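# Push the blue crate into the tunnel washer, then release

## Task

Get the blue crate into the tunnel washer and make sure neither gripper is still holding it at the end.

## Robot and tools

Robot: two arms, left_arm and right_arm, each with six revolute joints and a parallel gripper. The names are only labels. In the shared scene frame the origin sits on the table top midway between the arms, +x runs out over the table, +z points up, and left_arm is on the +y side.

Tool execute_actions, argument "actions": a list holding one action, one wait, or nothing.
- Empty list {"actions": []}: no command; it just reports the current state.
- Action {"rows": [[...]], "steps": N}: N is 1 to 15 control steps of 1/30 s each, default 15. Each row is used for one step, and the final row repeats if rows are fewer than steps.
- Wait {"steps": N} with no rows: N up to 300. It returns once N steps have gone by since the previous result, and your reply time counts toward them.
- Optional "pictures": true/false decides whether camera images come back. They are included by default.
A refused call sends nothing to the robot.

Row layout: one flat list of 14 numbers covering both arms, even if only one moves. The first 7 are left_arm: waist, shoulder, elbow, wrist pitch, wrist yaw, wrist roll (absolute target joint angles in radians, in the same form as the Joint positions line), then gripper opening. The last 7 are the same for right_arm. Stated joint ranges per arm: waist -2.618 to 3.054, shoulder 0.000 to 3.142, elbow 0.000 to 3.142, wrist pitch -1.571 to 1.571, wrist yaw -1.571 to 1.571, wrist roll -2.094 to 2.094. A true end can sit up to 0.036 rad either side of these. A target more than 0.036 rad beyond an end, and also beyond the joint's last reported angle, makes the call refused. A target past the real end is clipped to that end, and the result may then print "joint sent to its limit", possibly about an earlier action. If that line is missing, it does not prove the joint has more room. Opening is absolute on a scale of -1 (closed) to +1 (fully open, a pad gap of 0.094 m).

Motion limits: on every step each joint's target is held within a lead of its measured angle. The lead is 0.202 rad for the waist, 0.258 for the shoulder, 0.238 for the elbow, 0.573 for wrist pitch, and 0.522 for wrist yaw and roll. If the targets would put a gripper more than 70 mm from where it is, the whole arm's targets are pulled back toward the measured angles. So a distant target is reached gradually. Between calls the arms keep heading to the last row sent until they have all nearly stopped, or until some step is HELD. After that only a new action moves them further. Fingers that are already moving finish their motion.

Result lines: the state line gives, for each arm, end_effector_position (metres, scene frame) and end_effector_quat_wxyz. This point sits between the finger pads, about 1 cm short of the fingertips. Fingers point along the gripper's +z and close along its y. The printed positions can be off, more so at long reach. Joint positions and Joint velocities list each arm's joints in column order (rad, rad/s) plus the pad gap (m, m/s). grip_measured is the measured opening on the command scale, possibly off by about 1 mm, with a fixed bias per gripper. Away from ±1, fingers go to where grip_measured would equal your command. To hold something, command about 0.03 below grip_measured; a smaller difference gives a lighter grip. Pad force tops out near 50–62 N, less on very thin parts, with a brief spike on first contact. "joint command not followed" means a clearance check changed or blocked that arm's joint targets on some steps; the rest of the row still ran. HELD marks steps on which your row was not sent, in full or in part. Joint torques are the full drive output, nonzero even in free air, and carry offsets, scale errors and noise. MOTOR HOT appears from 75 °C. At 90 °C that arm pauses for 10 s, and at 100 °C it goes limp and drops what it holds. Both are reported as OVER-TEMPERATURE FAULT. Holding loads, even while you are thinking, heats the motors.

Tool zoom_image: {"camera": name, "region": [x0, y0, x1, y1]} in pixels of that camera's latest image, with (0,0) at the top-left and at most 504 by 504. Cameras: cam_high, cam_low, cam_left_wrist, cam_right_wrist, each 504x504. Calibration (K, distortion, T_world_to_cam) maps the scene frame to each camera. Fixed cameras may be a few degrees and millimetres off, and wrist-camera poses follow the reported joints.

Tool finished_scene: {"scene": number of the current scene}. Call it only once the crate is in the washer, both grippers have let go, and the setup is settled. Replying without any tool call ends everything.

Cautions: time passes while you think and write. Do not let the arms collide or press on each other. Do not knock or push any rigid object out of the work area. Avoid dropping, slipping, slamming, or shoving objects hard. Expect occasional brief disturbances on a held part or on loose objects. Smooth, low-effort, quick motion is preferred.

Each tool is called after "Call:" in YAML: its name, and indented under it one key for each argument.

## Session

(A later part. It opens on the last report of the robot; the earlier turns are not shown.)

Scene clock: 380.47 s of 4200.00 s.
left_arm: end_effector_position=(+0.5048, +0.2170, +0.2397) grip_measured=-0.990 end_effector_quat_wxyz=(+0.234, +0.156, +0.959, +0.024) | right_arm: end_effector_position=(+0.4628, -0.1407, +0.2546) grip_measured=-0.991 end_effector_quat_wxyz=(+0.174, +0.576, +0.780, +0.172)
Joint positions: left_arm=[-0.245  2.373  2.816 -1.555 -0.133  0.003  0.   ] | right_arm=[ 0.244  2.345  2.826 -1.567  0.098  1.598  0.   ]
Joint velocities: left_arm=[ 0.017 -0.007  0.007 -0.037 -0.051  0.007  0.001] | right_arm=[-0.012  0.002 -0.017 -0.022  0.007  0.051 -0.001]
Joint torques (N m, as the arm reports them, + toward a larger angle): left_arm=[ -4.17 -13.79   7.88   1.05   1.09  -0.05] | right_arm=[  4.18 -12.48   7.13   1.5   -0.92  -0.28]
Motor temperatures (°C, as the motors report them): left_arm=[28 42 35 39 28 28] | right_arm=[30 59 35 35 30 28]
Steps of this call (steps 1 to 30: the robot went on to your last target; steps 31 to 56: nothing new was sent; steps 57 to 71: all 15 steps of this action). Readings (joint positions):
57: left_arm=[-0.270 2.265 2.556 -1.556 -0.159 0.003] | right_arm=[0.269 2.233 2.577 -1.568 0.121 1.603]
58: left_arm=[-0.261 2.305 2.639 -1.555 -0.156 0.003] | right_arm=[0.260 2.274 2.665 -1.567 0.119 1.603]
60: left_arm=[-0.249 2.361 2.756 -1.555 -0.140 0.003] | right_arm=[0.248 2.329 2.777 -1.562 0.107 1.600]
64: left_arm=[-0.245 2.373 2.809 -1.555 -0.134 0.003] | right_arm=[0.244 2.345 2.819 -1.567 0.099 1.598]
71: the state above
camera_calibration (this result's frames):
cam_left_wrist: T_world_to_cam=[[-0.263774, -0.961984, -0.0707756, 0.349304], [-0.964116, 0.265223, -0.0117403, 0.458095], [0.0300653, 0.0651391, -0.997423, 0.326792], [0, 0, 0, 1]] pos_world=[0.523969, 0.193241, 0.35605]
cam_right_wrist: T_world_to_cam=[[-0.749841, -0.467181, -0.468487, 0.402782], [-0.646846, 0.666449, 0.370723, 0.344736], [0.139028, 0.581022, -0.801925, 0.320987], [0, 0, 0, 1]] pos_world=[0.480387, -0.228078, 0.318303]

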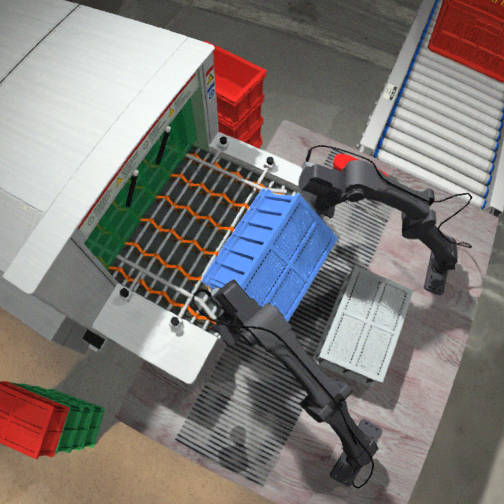

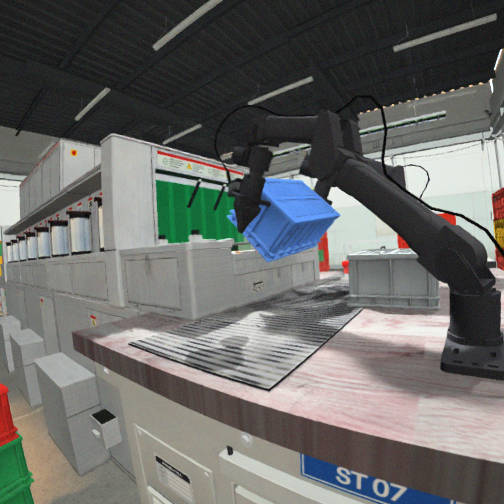

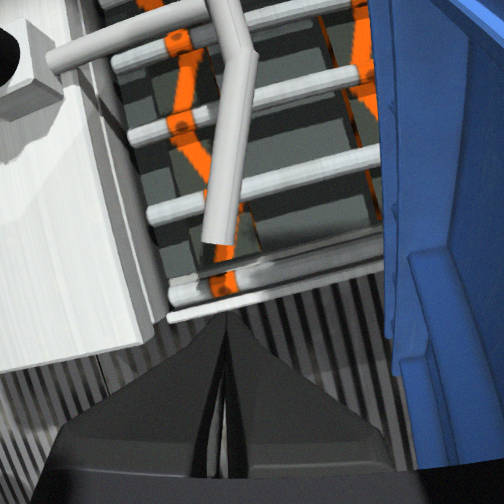

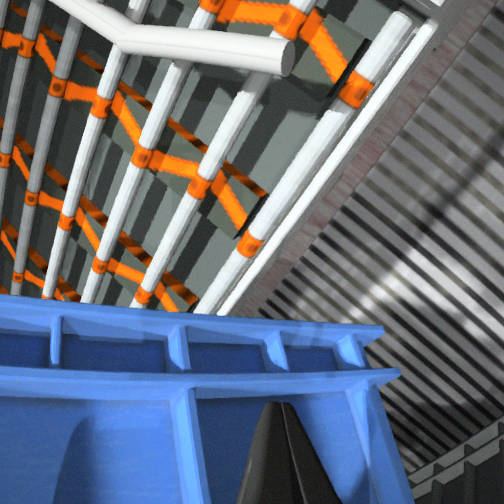

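Call:
execute_actions:
  actions:
    - {"rows":[[-0.36,2.45,2.95,-1.4,0,0,-1,0.2,2.45,2.95,-1.4,0,1.57,-1]]}

Scene clock: 382.87 s of 4200.00 s.
left_arm: end_effector_position=(+0.5225, +0.1698, +0.2280) grip_measured=-0.990 end_effector_quat_wxyz=(+0.266, +0.184, +0.946, -0.003) | right_arm: end_effector_position=(+0.5173, -0.1839, +0.2337) grip_measured=-0.991 end_effector_quat_wxyz=(+0.200, +0.602, +0.749, +0.191)
Joint positions: left_arm=[-0.307  2.472  2.914 -1.485 -0.106  0.002  0.   ] | right_arm=[ 0.13   2.469  2.923 -1.47   0.081  1.568  0.   ]
Joint velocities: left_arm=[ 0.012  0.007 -0.002 -0.022  0.007  0.037  0.   ] | right_arm=[-0.007 -0.007 -0.012  0.022  0.007 -0.007 -0.   ]
Joint torques (N m, as the arm reports them, + toward a larger angle): left_arm=[ -3.96 -14.3    8.01   1.95   0.86  -0.01] | right_arm=[  5.38 -15.41   7.79   2.16  -0.8   -0.01]
Motor temperatures (°C, as the motors report them): left_arm=[28 43 36 39 28 28] | right_arm=[30 60 35 36 30 28]
Steps of this call (steps 1 to 15: the robot went on to your last target; steps 16 to 57: nothing new was sent; steps 58 to 72: all 15 steps of this action). Readings (joint positions):
58: left_arm=[-0.247 2.386 2.837 -1.551 -0.135 0.003] | right_arm=[0.236 2.361 2.852 -1.563 0.094 1.598]
59: left_arm=[-0.249 2.406 2.870 -1.542 -0.136 0.003] | right_arm=[0.224 2.383 2.890 -1.547 0.087 1.596]
61: left_arm=[-0.262 2.436 2.905 -1.508 -0.132 0.002] | right_arm=[0.191 2.415 2.921 -1.509 0.080 1.586]
65: left_arm=[-0.301 2.465 2.914 -1.485 -0.112 0.002] | right_arm=[0.139 2.458 2.923 -1.478 0.081 1.579]
72: the state above
camera_calibration (this result's frames):
cam_left_wrist: T_world_to_cam=[[-0.330043, -0.943049, -0.0415888, 0.332465], [-0.939705, 0.332416, -0.0803351, 0.479008], [0.0895847, 0.0125671, -0.9959, 0.29522], [0, 0, 0, 1]] pos_world=[0.533406, 0.150591, 0.346317]
cam_right_wrist: T_world_to_cam=[[-0.751848, -0.398381, -0.525373, 0.440672], [-0.615549, 0.709648, 0.342783, 0.414843], [0.236271, 0.581113, -0.77877, 0.266025], [0, 0, 0, 1]] pos_world=[0.523821, -0.273427, 0.296488]

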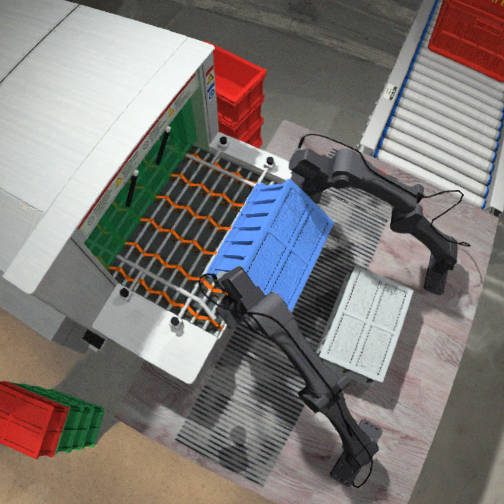

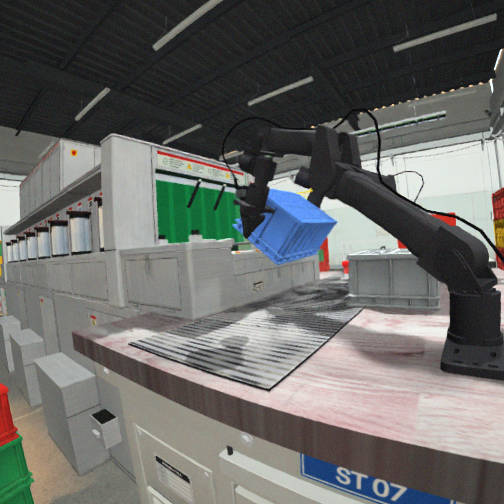

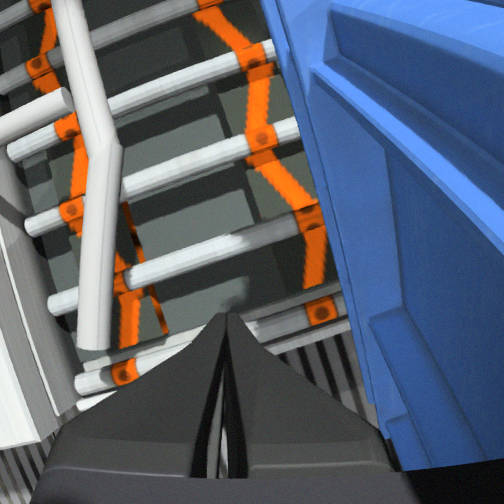

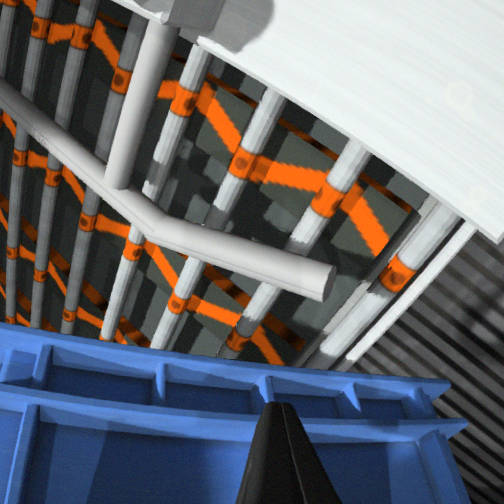

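Call:
execute_actions:
  actions:
    - {"rows":[[-0.28,2.7,3.1,-1.0,0,0,-1,0.24,2.7,3.1,-1.0,0,1.57,-1]]}

Scene clock: 385.13 s of 4200.00 s.
left_arm: end_effector_position=(+0.6351, +0.1684, +0.2187) grip_measured=-0.991 end_effector_quat_wxyz=(+0.421, +0.133, +0.896, -0.044) | right_arm: end_effector_position=(+0.6192, -0.1732, +0.2118) grip_measured=-0.991 end_effector_quat_wxyz=(+0.298, +0.598, +0.685, +0.292)
Joint positions: left_arm=[-0.228  2.699  3.078 -1.076 -0.063 -0.009  0.   ] | right_arm=[ 0.123  2.703  3.067 -1.082  0.129  1.606  0.   ]
Joint velocities: left_arm=[ 0.051  0.012  0.007  0.125  0.007  0.066 -0.   ] | right_arm=[-0.002  0.037  0.002  0.168 -0.081 -0.022  0.   ]
Joint torques (N m, as the arm reports them, + toward a larger angle): left_arm=[ -4.14 -14.06   7.64   2.1    0.61  -0.02] | right_arm=[  6.91 -16.16   8.44   2.26  -0.97  -0.29]
Motor temperatures (°C, as the motors report them): left_arm=[28 43 36 39 27 28] | right_arm=[30 61 35 36 30 27]
Steps of this call (steps 1 to 15: the robot went on to your last target; steps 16 to 53: nothing new was sent; steps 54 to 68: all 15 steps of this action). Readings (joint positions):
54: left_arm=[-0.302 2.495 2.944 -1.476 -0.107 0.002] | right_arm=[0.130 2.487 2.946 -1.460 0.086 1.566]
55: left_arm=[-0.294 2.529 2.993 -1.437 -0.107 0.003] | right_arm=[0.130 2.514 2.983 -1.424 0.098 1.569]
57: left_arm=[-0.268 2.604 3.057 -1.314 -0.100 0.003] | right_arm=[0.128 2.574 3.031 -1.326 0.108 1.580]
61: left_arm=[-0.236 2.690 3.078 -1.149 -0.046 -0.009] | right_arm=[0.123 2.676 3.063 -1.176 0.128 1.601]
68: the state above
camera_calibration (this result's frames):
cam_left_wrist: T_world_to_cam=[[-0.271101, -0.962282, 0.0227633, 0.31964], [-0.8805, 0.238368, -0.409757, 0.634826], [0.388876, -0.131129, -0.911911, 0.091572], [0, 0, 0, 1]] pos_world=[0.610009, 0.168269, 0.336354]
cam_right_wrist: T_world_to_cam=[[-0.585481, -0.31613, -0.746508, 0.46807], [-0.647185, 0.736824, 0.195554, 0.532937], [0.488224, 0.597622, -0.635991, 0.0352992], [0, 0, 0, 1]] pos_world=[0.601721, -0.265805, 0.26765]

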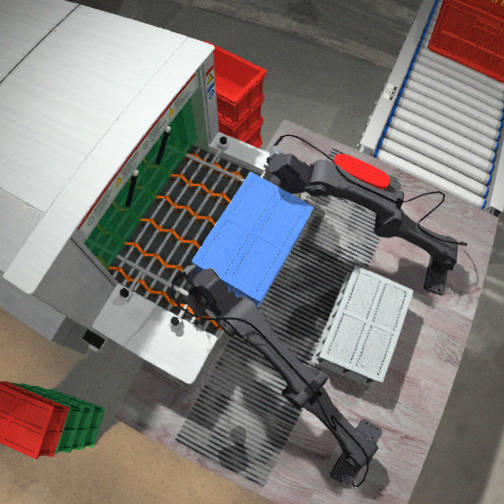

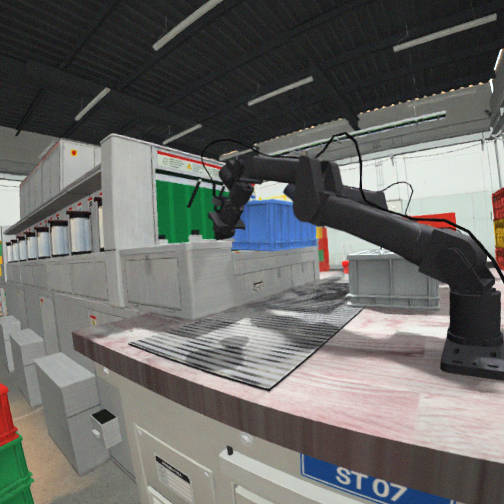

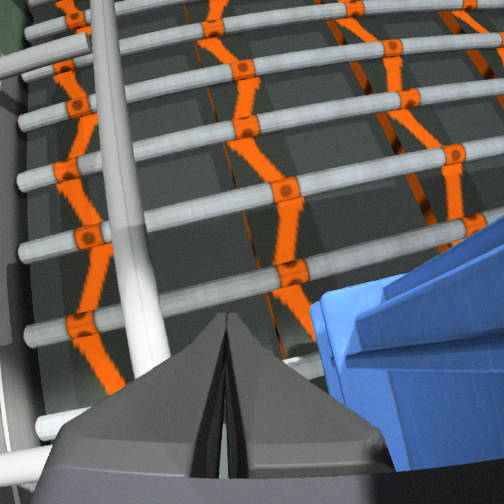

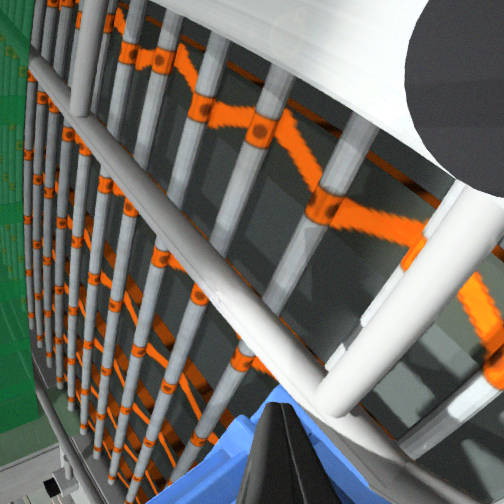

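Now it's flat over the belt. Release outward and raise.

Call:
execute_actions:
  actions:
    - {"rows":[[-0.12,2.6,3.1,-1.0,0,0,-1,0.0,2.6,3.1,-1.0,0,1.57,-1]]}
  pictures: false

Call:
execute_actions:
  actions:
    - {"rows":[[0,1.6,1.8,-0.5,0,0,-1,0,1.6,1.8,-0.5,0,1.57,-1]]}
  pictures: false

Call:
execute_actions:
  actions:
    - {"steps":150}

Scene clock: 388.80 s of 4200.00 s.
left_arm: end_effector_position=(+0.6525, +0.2370, +0.2839) grip_measured=-0.991 end_effector_quat_wxyz=(+0.487, +0.089, +0.867, -0.044) | right_arm: end_effector_position=(+0.6274, -0.2441, +0.3030) grip_measured=-0.991 end_effector_quat_wxyz=(+0.346, +0.588, +0.630, +0.371)
Joint positions: left_arm=[-0.107  2.617  3.078 -1.009 -0.016  0.002  0.   ] | right_arm=[-0.017  2.598  3.088 -0.996  0.017  1.581  0.   ]
Joint velocities: left_arm=[-0.071 -0.007  0.017 -0.037  0.081 -0.007  0.001] | right_arm=[ 0.095 -0.012 -0.007  0.066 -0.081 -0.007  0.001]
Joint torques (N m, as the arm reports them, + toward a larger angle): left_arm=[ -0.65 -15.17   7.43   1.78   0.05  -0.02] | right_arm=[  0.77 -14.7    6.88   1.95  -0.04  -0.11]
Motor temperatures (°C, as the motors report them): left_arm=[28 45 36 40 27 28] | right_arm=[31 65 36 37 30 27]
Steps of this call (steps 1 to 30: the robot went on to your last target; steps 31 to 95: nothing new was sent; steps 96 to 110: all 15 steps of this action). Readings (joint positions):
96: left_arm=[-0.214 2.695 3.078 -1.055 -0.075 0.002] | right_arm=[0.116 2.701 3.067 -1.050 0.116 1.607]
97: left_arm=[-0.206 2.692 3.078 -1.054 -0.059 0.002] | right_arm=[0.107 2.699 3.067 -1.051 0.096 1.601]
99: left_arm=[-0.180 2.677 3.078 -1.046 -0.034 0.002] | right_arm=[0.078 2.686 3.067 -1.048 0.065 1.595]
103: left_arm=[-0.122 2.636 3.078 -1.026 -0.022 0.002] | right_arm=[0.007 2.638 3.071 -1.028 0.031 1.586]
110: the state above

Scene clock: 389.30 s of 4200.00 s.
left_arm: end_effector_position=(+0.5868, +0.3150, +0.3799) grip_measured=-0.991 end_effector_quat_wxyz=(+0.562, +0.040, +0.826, -0.025) | right_arm: end_effector_position=(+0.5211, -0.2484, +0.4426) grip_measured=-0.991 end_effector_quat_wxyz=(+0.413, +0.536, +0.580, +0.454)
Joint positions: left_arm=[ 0.005  1.947  2.144 -0.573 -0.007  0.002  0.   ] | right_arm=[-0.011  1.832  2.134 -0.552  0.007  1.58   0.   ]
Joint velocities: left_arm=[ 0.002 -2.176 -2.498  0.374 -0.007 -0.037  0.   ] | right_arm=[-0.012 -2.361 -2.381  0.286 -0.066 -0.007  0.   ]
Joint torques (N m, as the arm reports them, + toward a larger angle): left_arm=[ -0.26 -13.19   7.8    1.8    0.04  -0.03] | right_arm=[  0.68 -11.57   7.19   2.08  -0.03  -0.07]
Motor temperatures (°C, as the motors report them): left_arm=[28 45 36 40 27 28] | right_arm=[31 65 36 37 30 27]
Steps of this call (steps 1 to 15: all 15 steps of this action). Readings (joint positions):
1: left_arm=[-0.106 2.603 3.048 -0.984 -0.014 0.002] | right_arm=[-0.015 2.581 3.057 -0.968 0.016 1.581]
2: left_arm=[-0.103 2.579 2.999 -0.944 -0.011 0.002] | right_arm=[-0.013 2.555 3.004 -0.926 0.014 1.581]
4: left_arm=[-0.090 2.525 2.903 -0.871 -0.007 0.002] | right_arm=[-0.011 2.491 2.898 -0.848 0.012 1.581]
8: left_arm=[-0.047 2.375 2.680 -0.738 -0.007 0.002] | right_arm=[-0.011 2.311 2.661 -0.709 0.010 1.581]
15: the state above

Scene clock: 394.30 s of 4200.00 s.
left_arm: end_effector_position=(+0.5049, +0.3229, +0.4111) grip_measured=-0.991 end_effector_quat_wxyz=(+0.587, +0.040, +0.808, -0.027) | right_arm: end_effector_position=(+0.4739, -0.2527, +0.4104) grip_measured=-0.991 end_effector_quat_wxyz=(+0.396, +0.548, +0.594, +0.436)
Joint positions: left_arm=[ 0.004  1.605  1.797 -0.508 -0.006  0.002  0.   ] | right_arm=[-0.011  1.614  1.8   -0.498  0.006  1.58   0.   ]
Joint velocities: left_arm=[ 0.022  0.007 -0.012 -0.051  0.007 -0.022  0.   ] | right_arm=[ 0.012 -0.022 -0.002 -0.037  0.051  0.007 -0.   ]
Joint torques (N m, as the arm reports them, + toward a larger angle): left_arm=[-0.25 -7.45  6.79  1.9   0.03 -0.02] | right_arm=[ 0.83 -9.17  6.9   2.15 -0.07 -0.11]
Motor temperatures (°C, as the motors report them): left_arm=[28 44 36 40 27 28] | right_arm=[30 62 36 37 30 27]
Steps of this call (steps 1 to 30: the robot went on to your last target; steps 31 to 150: nothing new was sent). Readings (joint positions):
1: left_arm=[0.005 1.868 2.056 -0.558 -0.007 0.002] | right_arm=[-0.011 1.749 2.050 -0.539 0.007 1.580]
2: left_arm=[0.004 1.786 1.967 -0.546 -0.006 0.002] | right_arm=[-0.011 1.672 1.970 -0.526 0.007 1.580]
4: left_arm=[0.004 1.654 1.850 -0.548 -0.006 0.002] | right_arm=[-0.011 1.570 1.877 -0.518 0.007 1.580]
8: left_arm=[0.004 1.580 1.827 -0.515 -0.006 0.002] | right_arm=[-0.011 1.556 1.837 -0.492 0.007 1.580]
150: the state above
All arms were judged still, so your last target was given up. Only a new action makes them travel on or press farther. Fingers that are still opening or closing keep moving.
camera_calibration (this result's frames):
cam_left_wrist: T_world_to_cam=[[-0.111935, -0.99245, 0.0501378, 0.346781], [-0.693693, 0.041913, -0.719051, 0.65847], [0.71152, -0.115267, -0.693147, 0.0800305], [0, 0, 0, 1]] pos_world=[0.438649, 0.325789, 0.511559]
cam_right_wrist: T_world_to_cam=[[-0.253604, -0.222913, -0.941273, 0.452366], [-0.679578, 0.733543, 0.00937841, 0.549633], [0.688374, 0.642047, -0.337517, 0.0739339], [0, 0, 0, 1]] pos_world=[0.437346, -0.34981, 0.445599]

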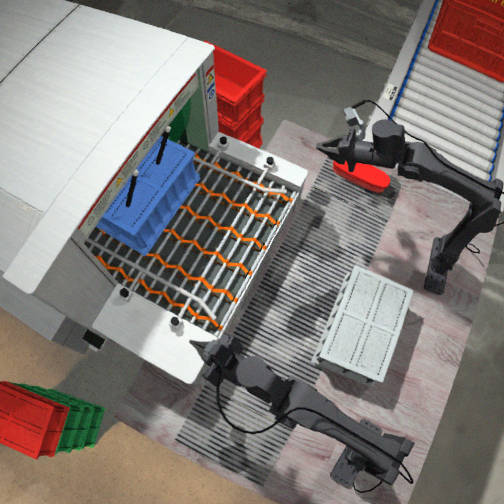

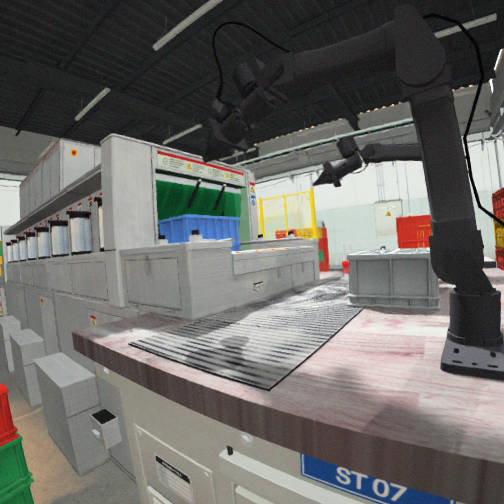

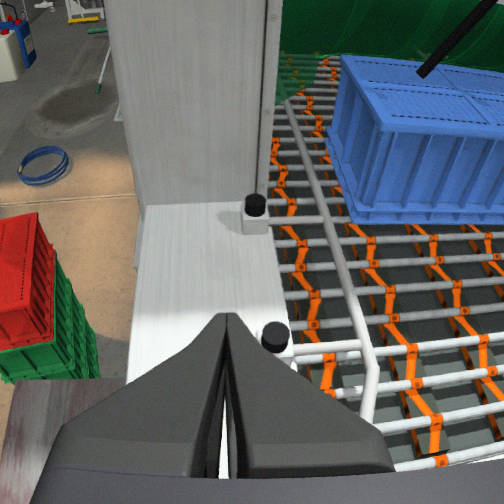

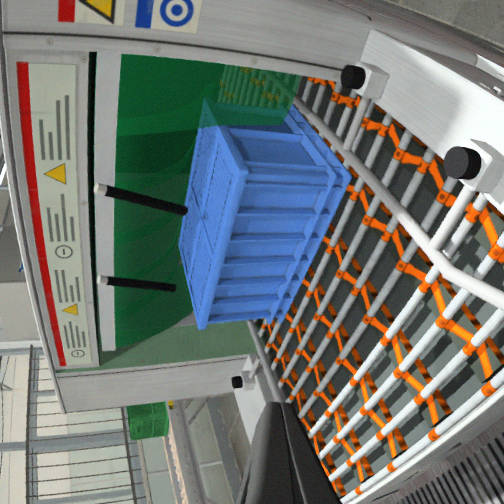

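Call:
execute_actions:
  actions:
    - {"steps":200}

Scene clock: 400.97 s of 4200.00 s.
left_arm: end_effector_position=(+0.5049, +0.3229, +0.4111) grip_measured=-0.991 end_effector_quat_wxyz=(+0.587, +0.040, +0.808, -0.027) | right_arm: end_effector_position=(+0.4739, -0.2527, +0.4104) grip_measured=-0.991 end_effector_quat_wxyz=(+0.396, +0.548, +0.594, +0.436)
Joint positions: left_arm=[ 0.004  1.605  1.797 -0.508 -0.006  0.002  0.   ] | right_arm=[-0.011  1.614  1.8   -0.498  0.006  1.58   0.   ]
Joint velocities: left_arm=[-0.002 -0.002 -0.002 -0.007  0.037 -0.007 -0.   ] | right_arm=[-0.007 -0.017  0.017 -0.022  0.037  0.022  0.   ]
Joint torques (N m, as the arm reports them, + toward a larger angle): left_arm=[-0.21 -7.43  6.77  1.92  0.02 -0.02] | right_arm=[ 0.74 -9.22  6.83  2.16 -0.07 -0.11]
Motor temperatures (°C, as the motors report them): left_arm=[28 42 36 41 27 28] | right_arm=[29 60 36 38 30 27]
Steps of this call (steps 1 to 200: nothing new was sent). Readings (joint positions):
1: left_arm=[0.004 1.605 1.797 -0.508 -0.006 0.002] | right_arm=[-0.011 1.614 1.800 -0.498 0.006 1.580]
2: left_arm=[0.004 1.605 1.797 -0.508 -0.006 0.002] | right_arm=[-0.011 1.614 1.800 -0.498 0.006 1.580]
4: left_arm=[0.004 1.605 1.797 -0.508 -0.006 0.002] | right_arm=[-0.011 1.614 1.800 -0.498 0.006 1.580]
8: left_arm=[0.004 1.605 1.797 -0.508 -0.006 0.002] | right_arm=[-0.011 1.614 1.800 -0.498 0.006 1.580]
200: the state above
camera_calibration (this result's frames):
cam_left_wrist: T_world_to_cam=[[-0.111935, -0.99245, 0.0501378, 0.346781], [-0.693693, 0.041913, -0.719051, 0.65847], [0.71152, -0.115267, -0.693147, 0.0800305], [0, 0, 0, 1]] pos_world=[0.438649, 0.325789, 0.511559]
cam_right_wrist: T_world_to_cam=[[-0.253604, -0.222913, -0.941273, 0.452366], [-0.679578, 0.733543, 0.00937841, 0.549633], [0.688374, 0.642047, -0.337517, 0.0739339], [0, 0, 0, 1]] pos_world=[0.437346, -0.34981, 0.445599]

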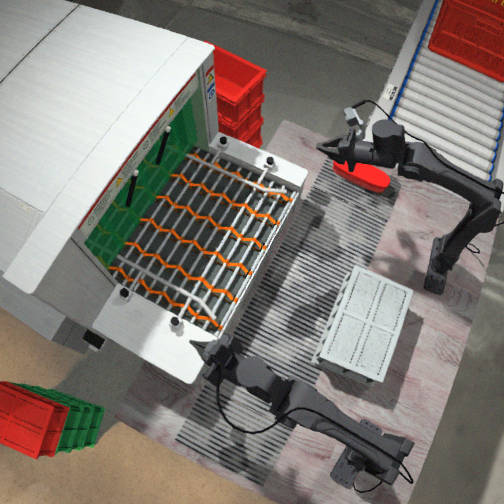

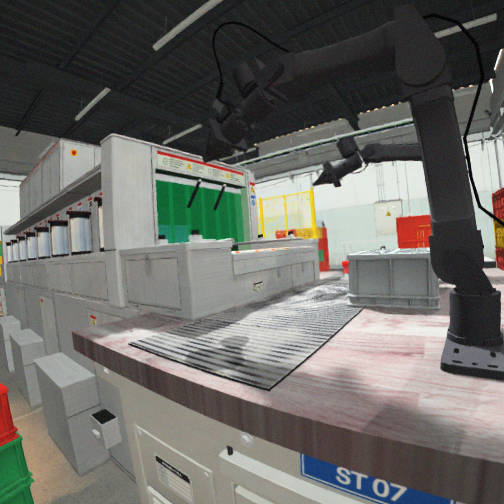

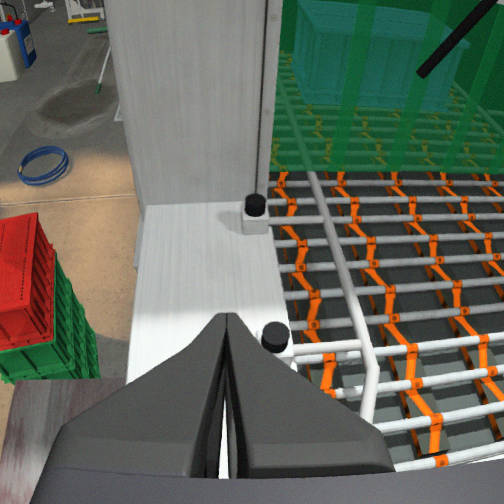

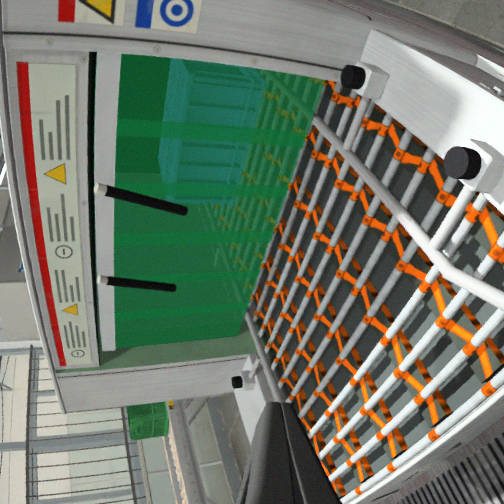

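Inside.

Call:
finished_scene:
  scene: 1

The scene is finished: the task was done.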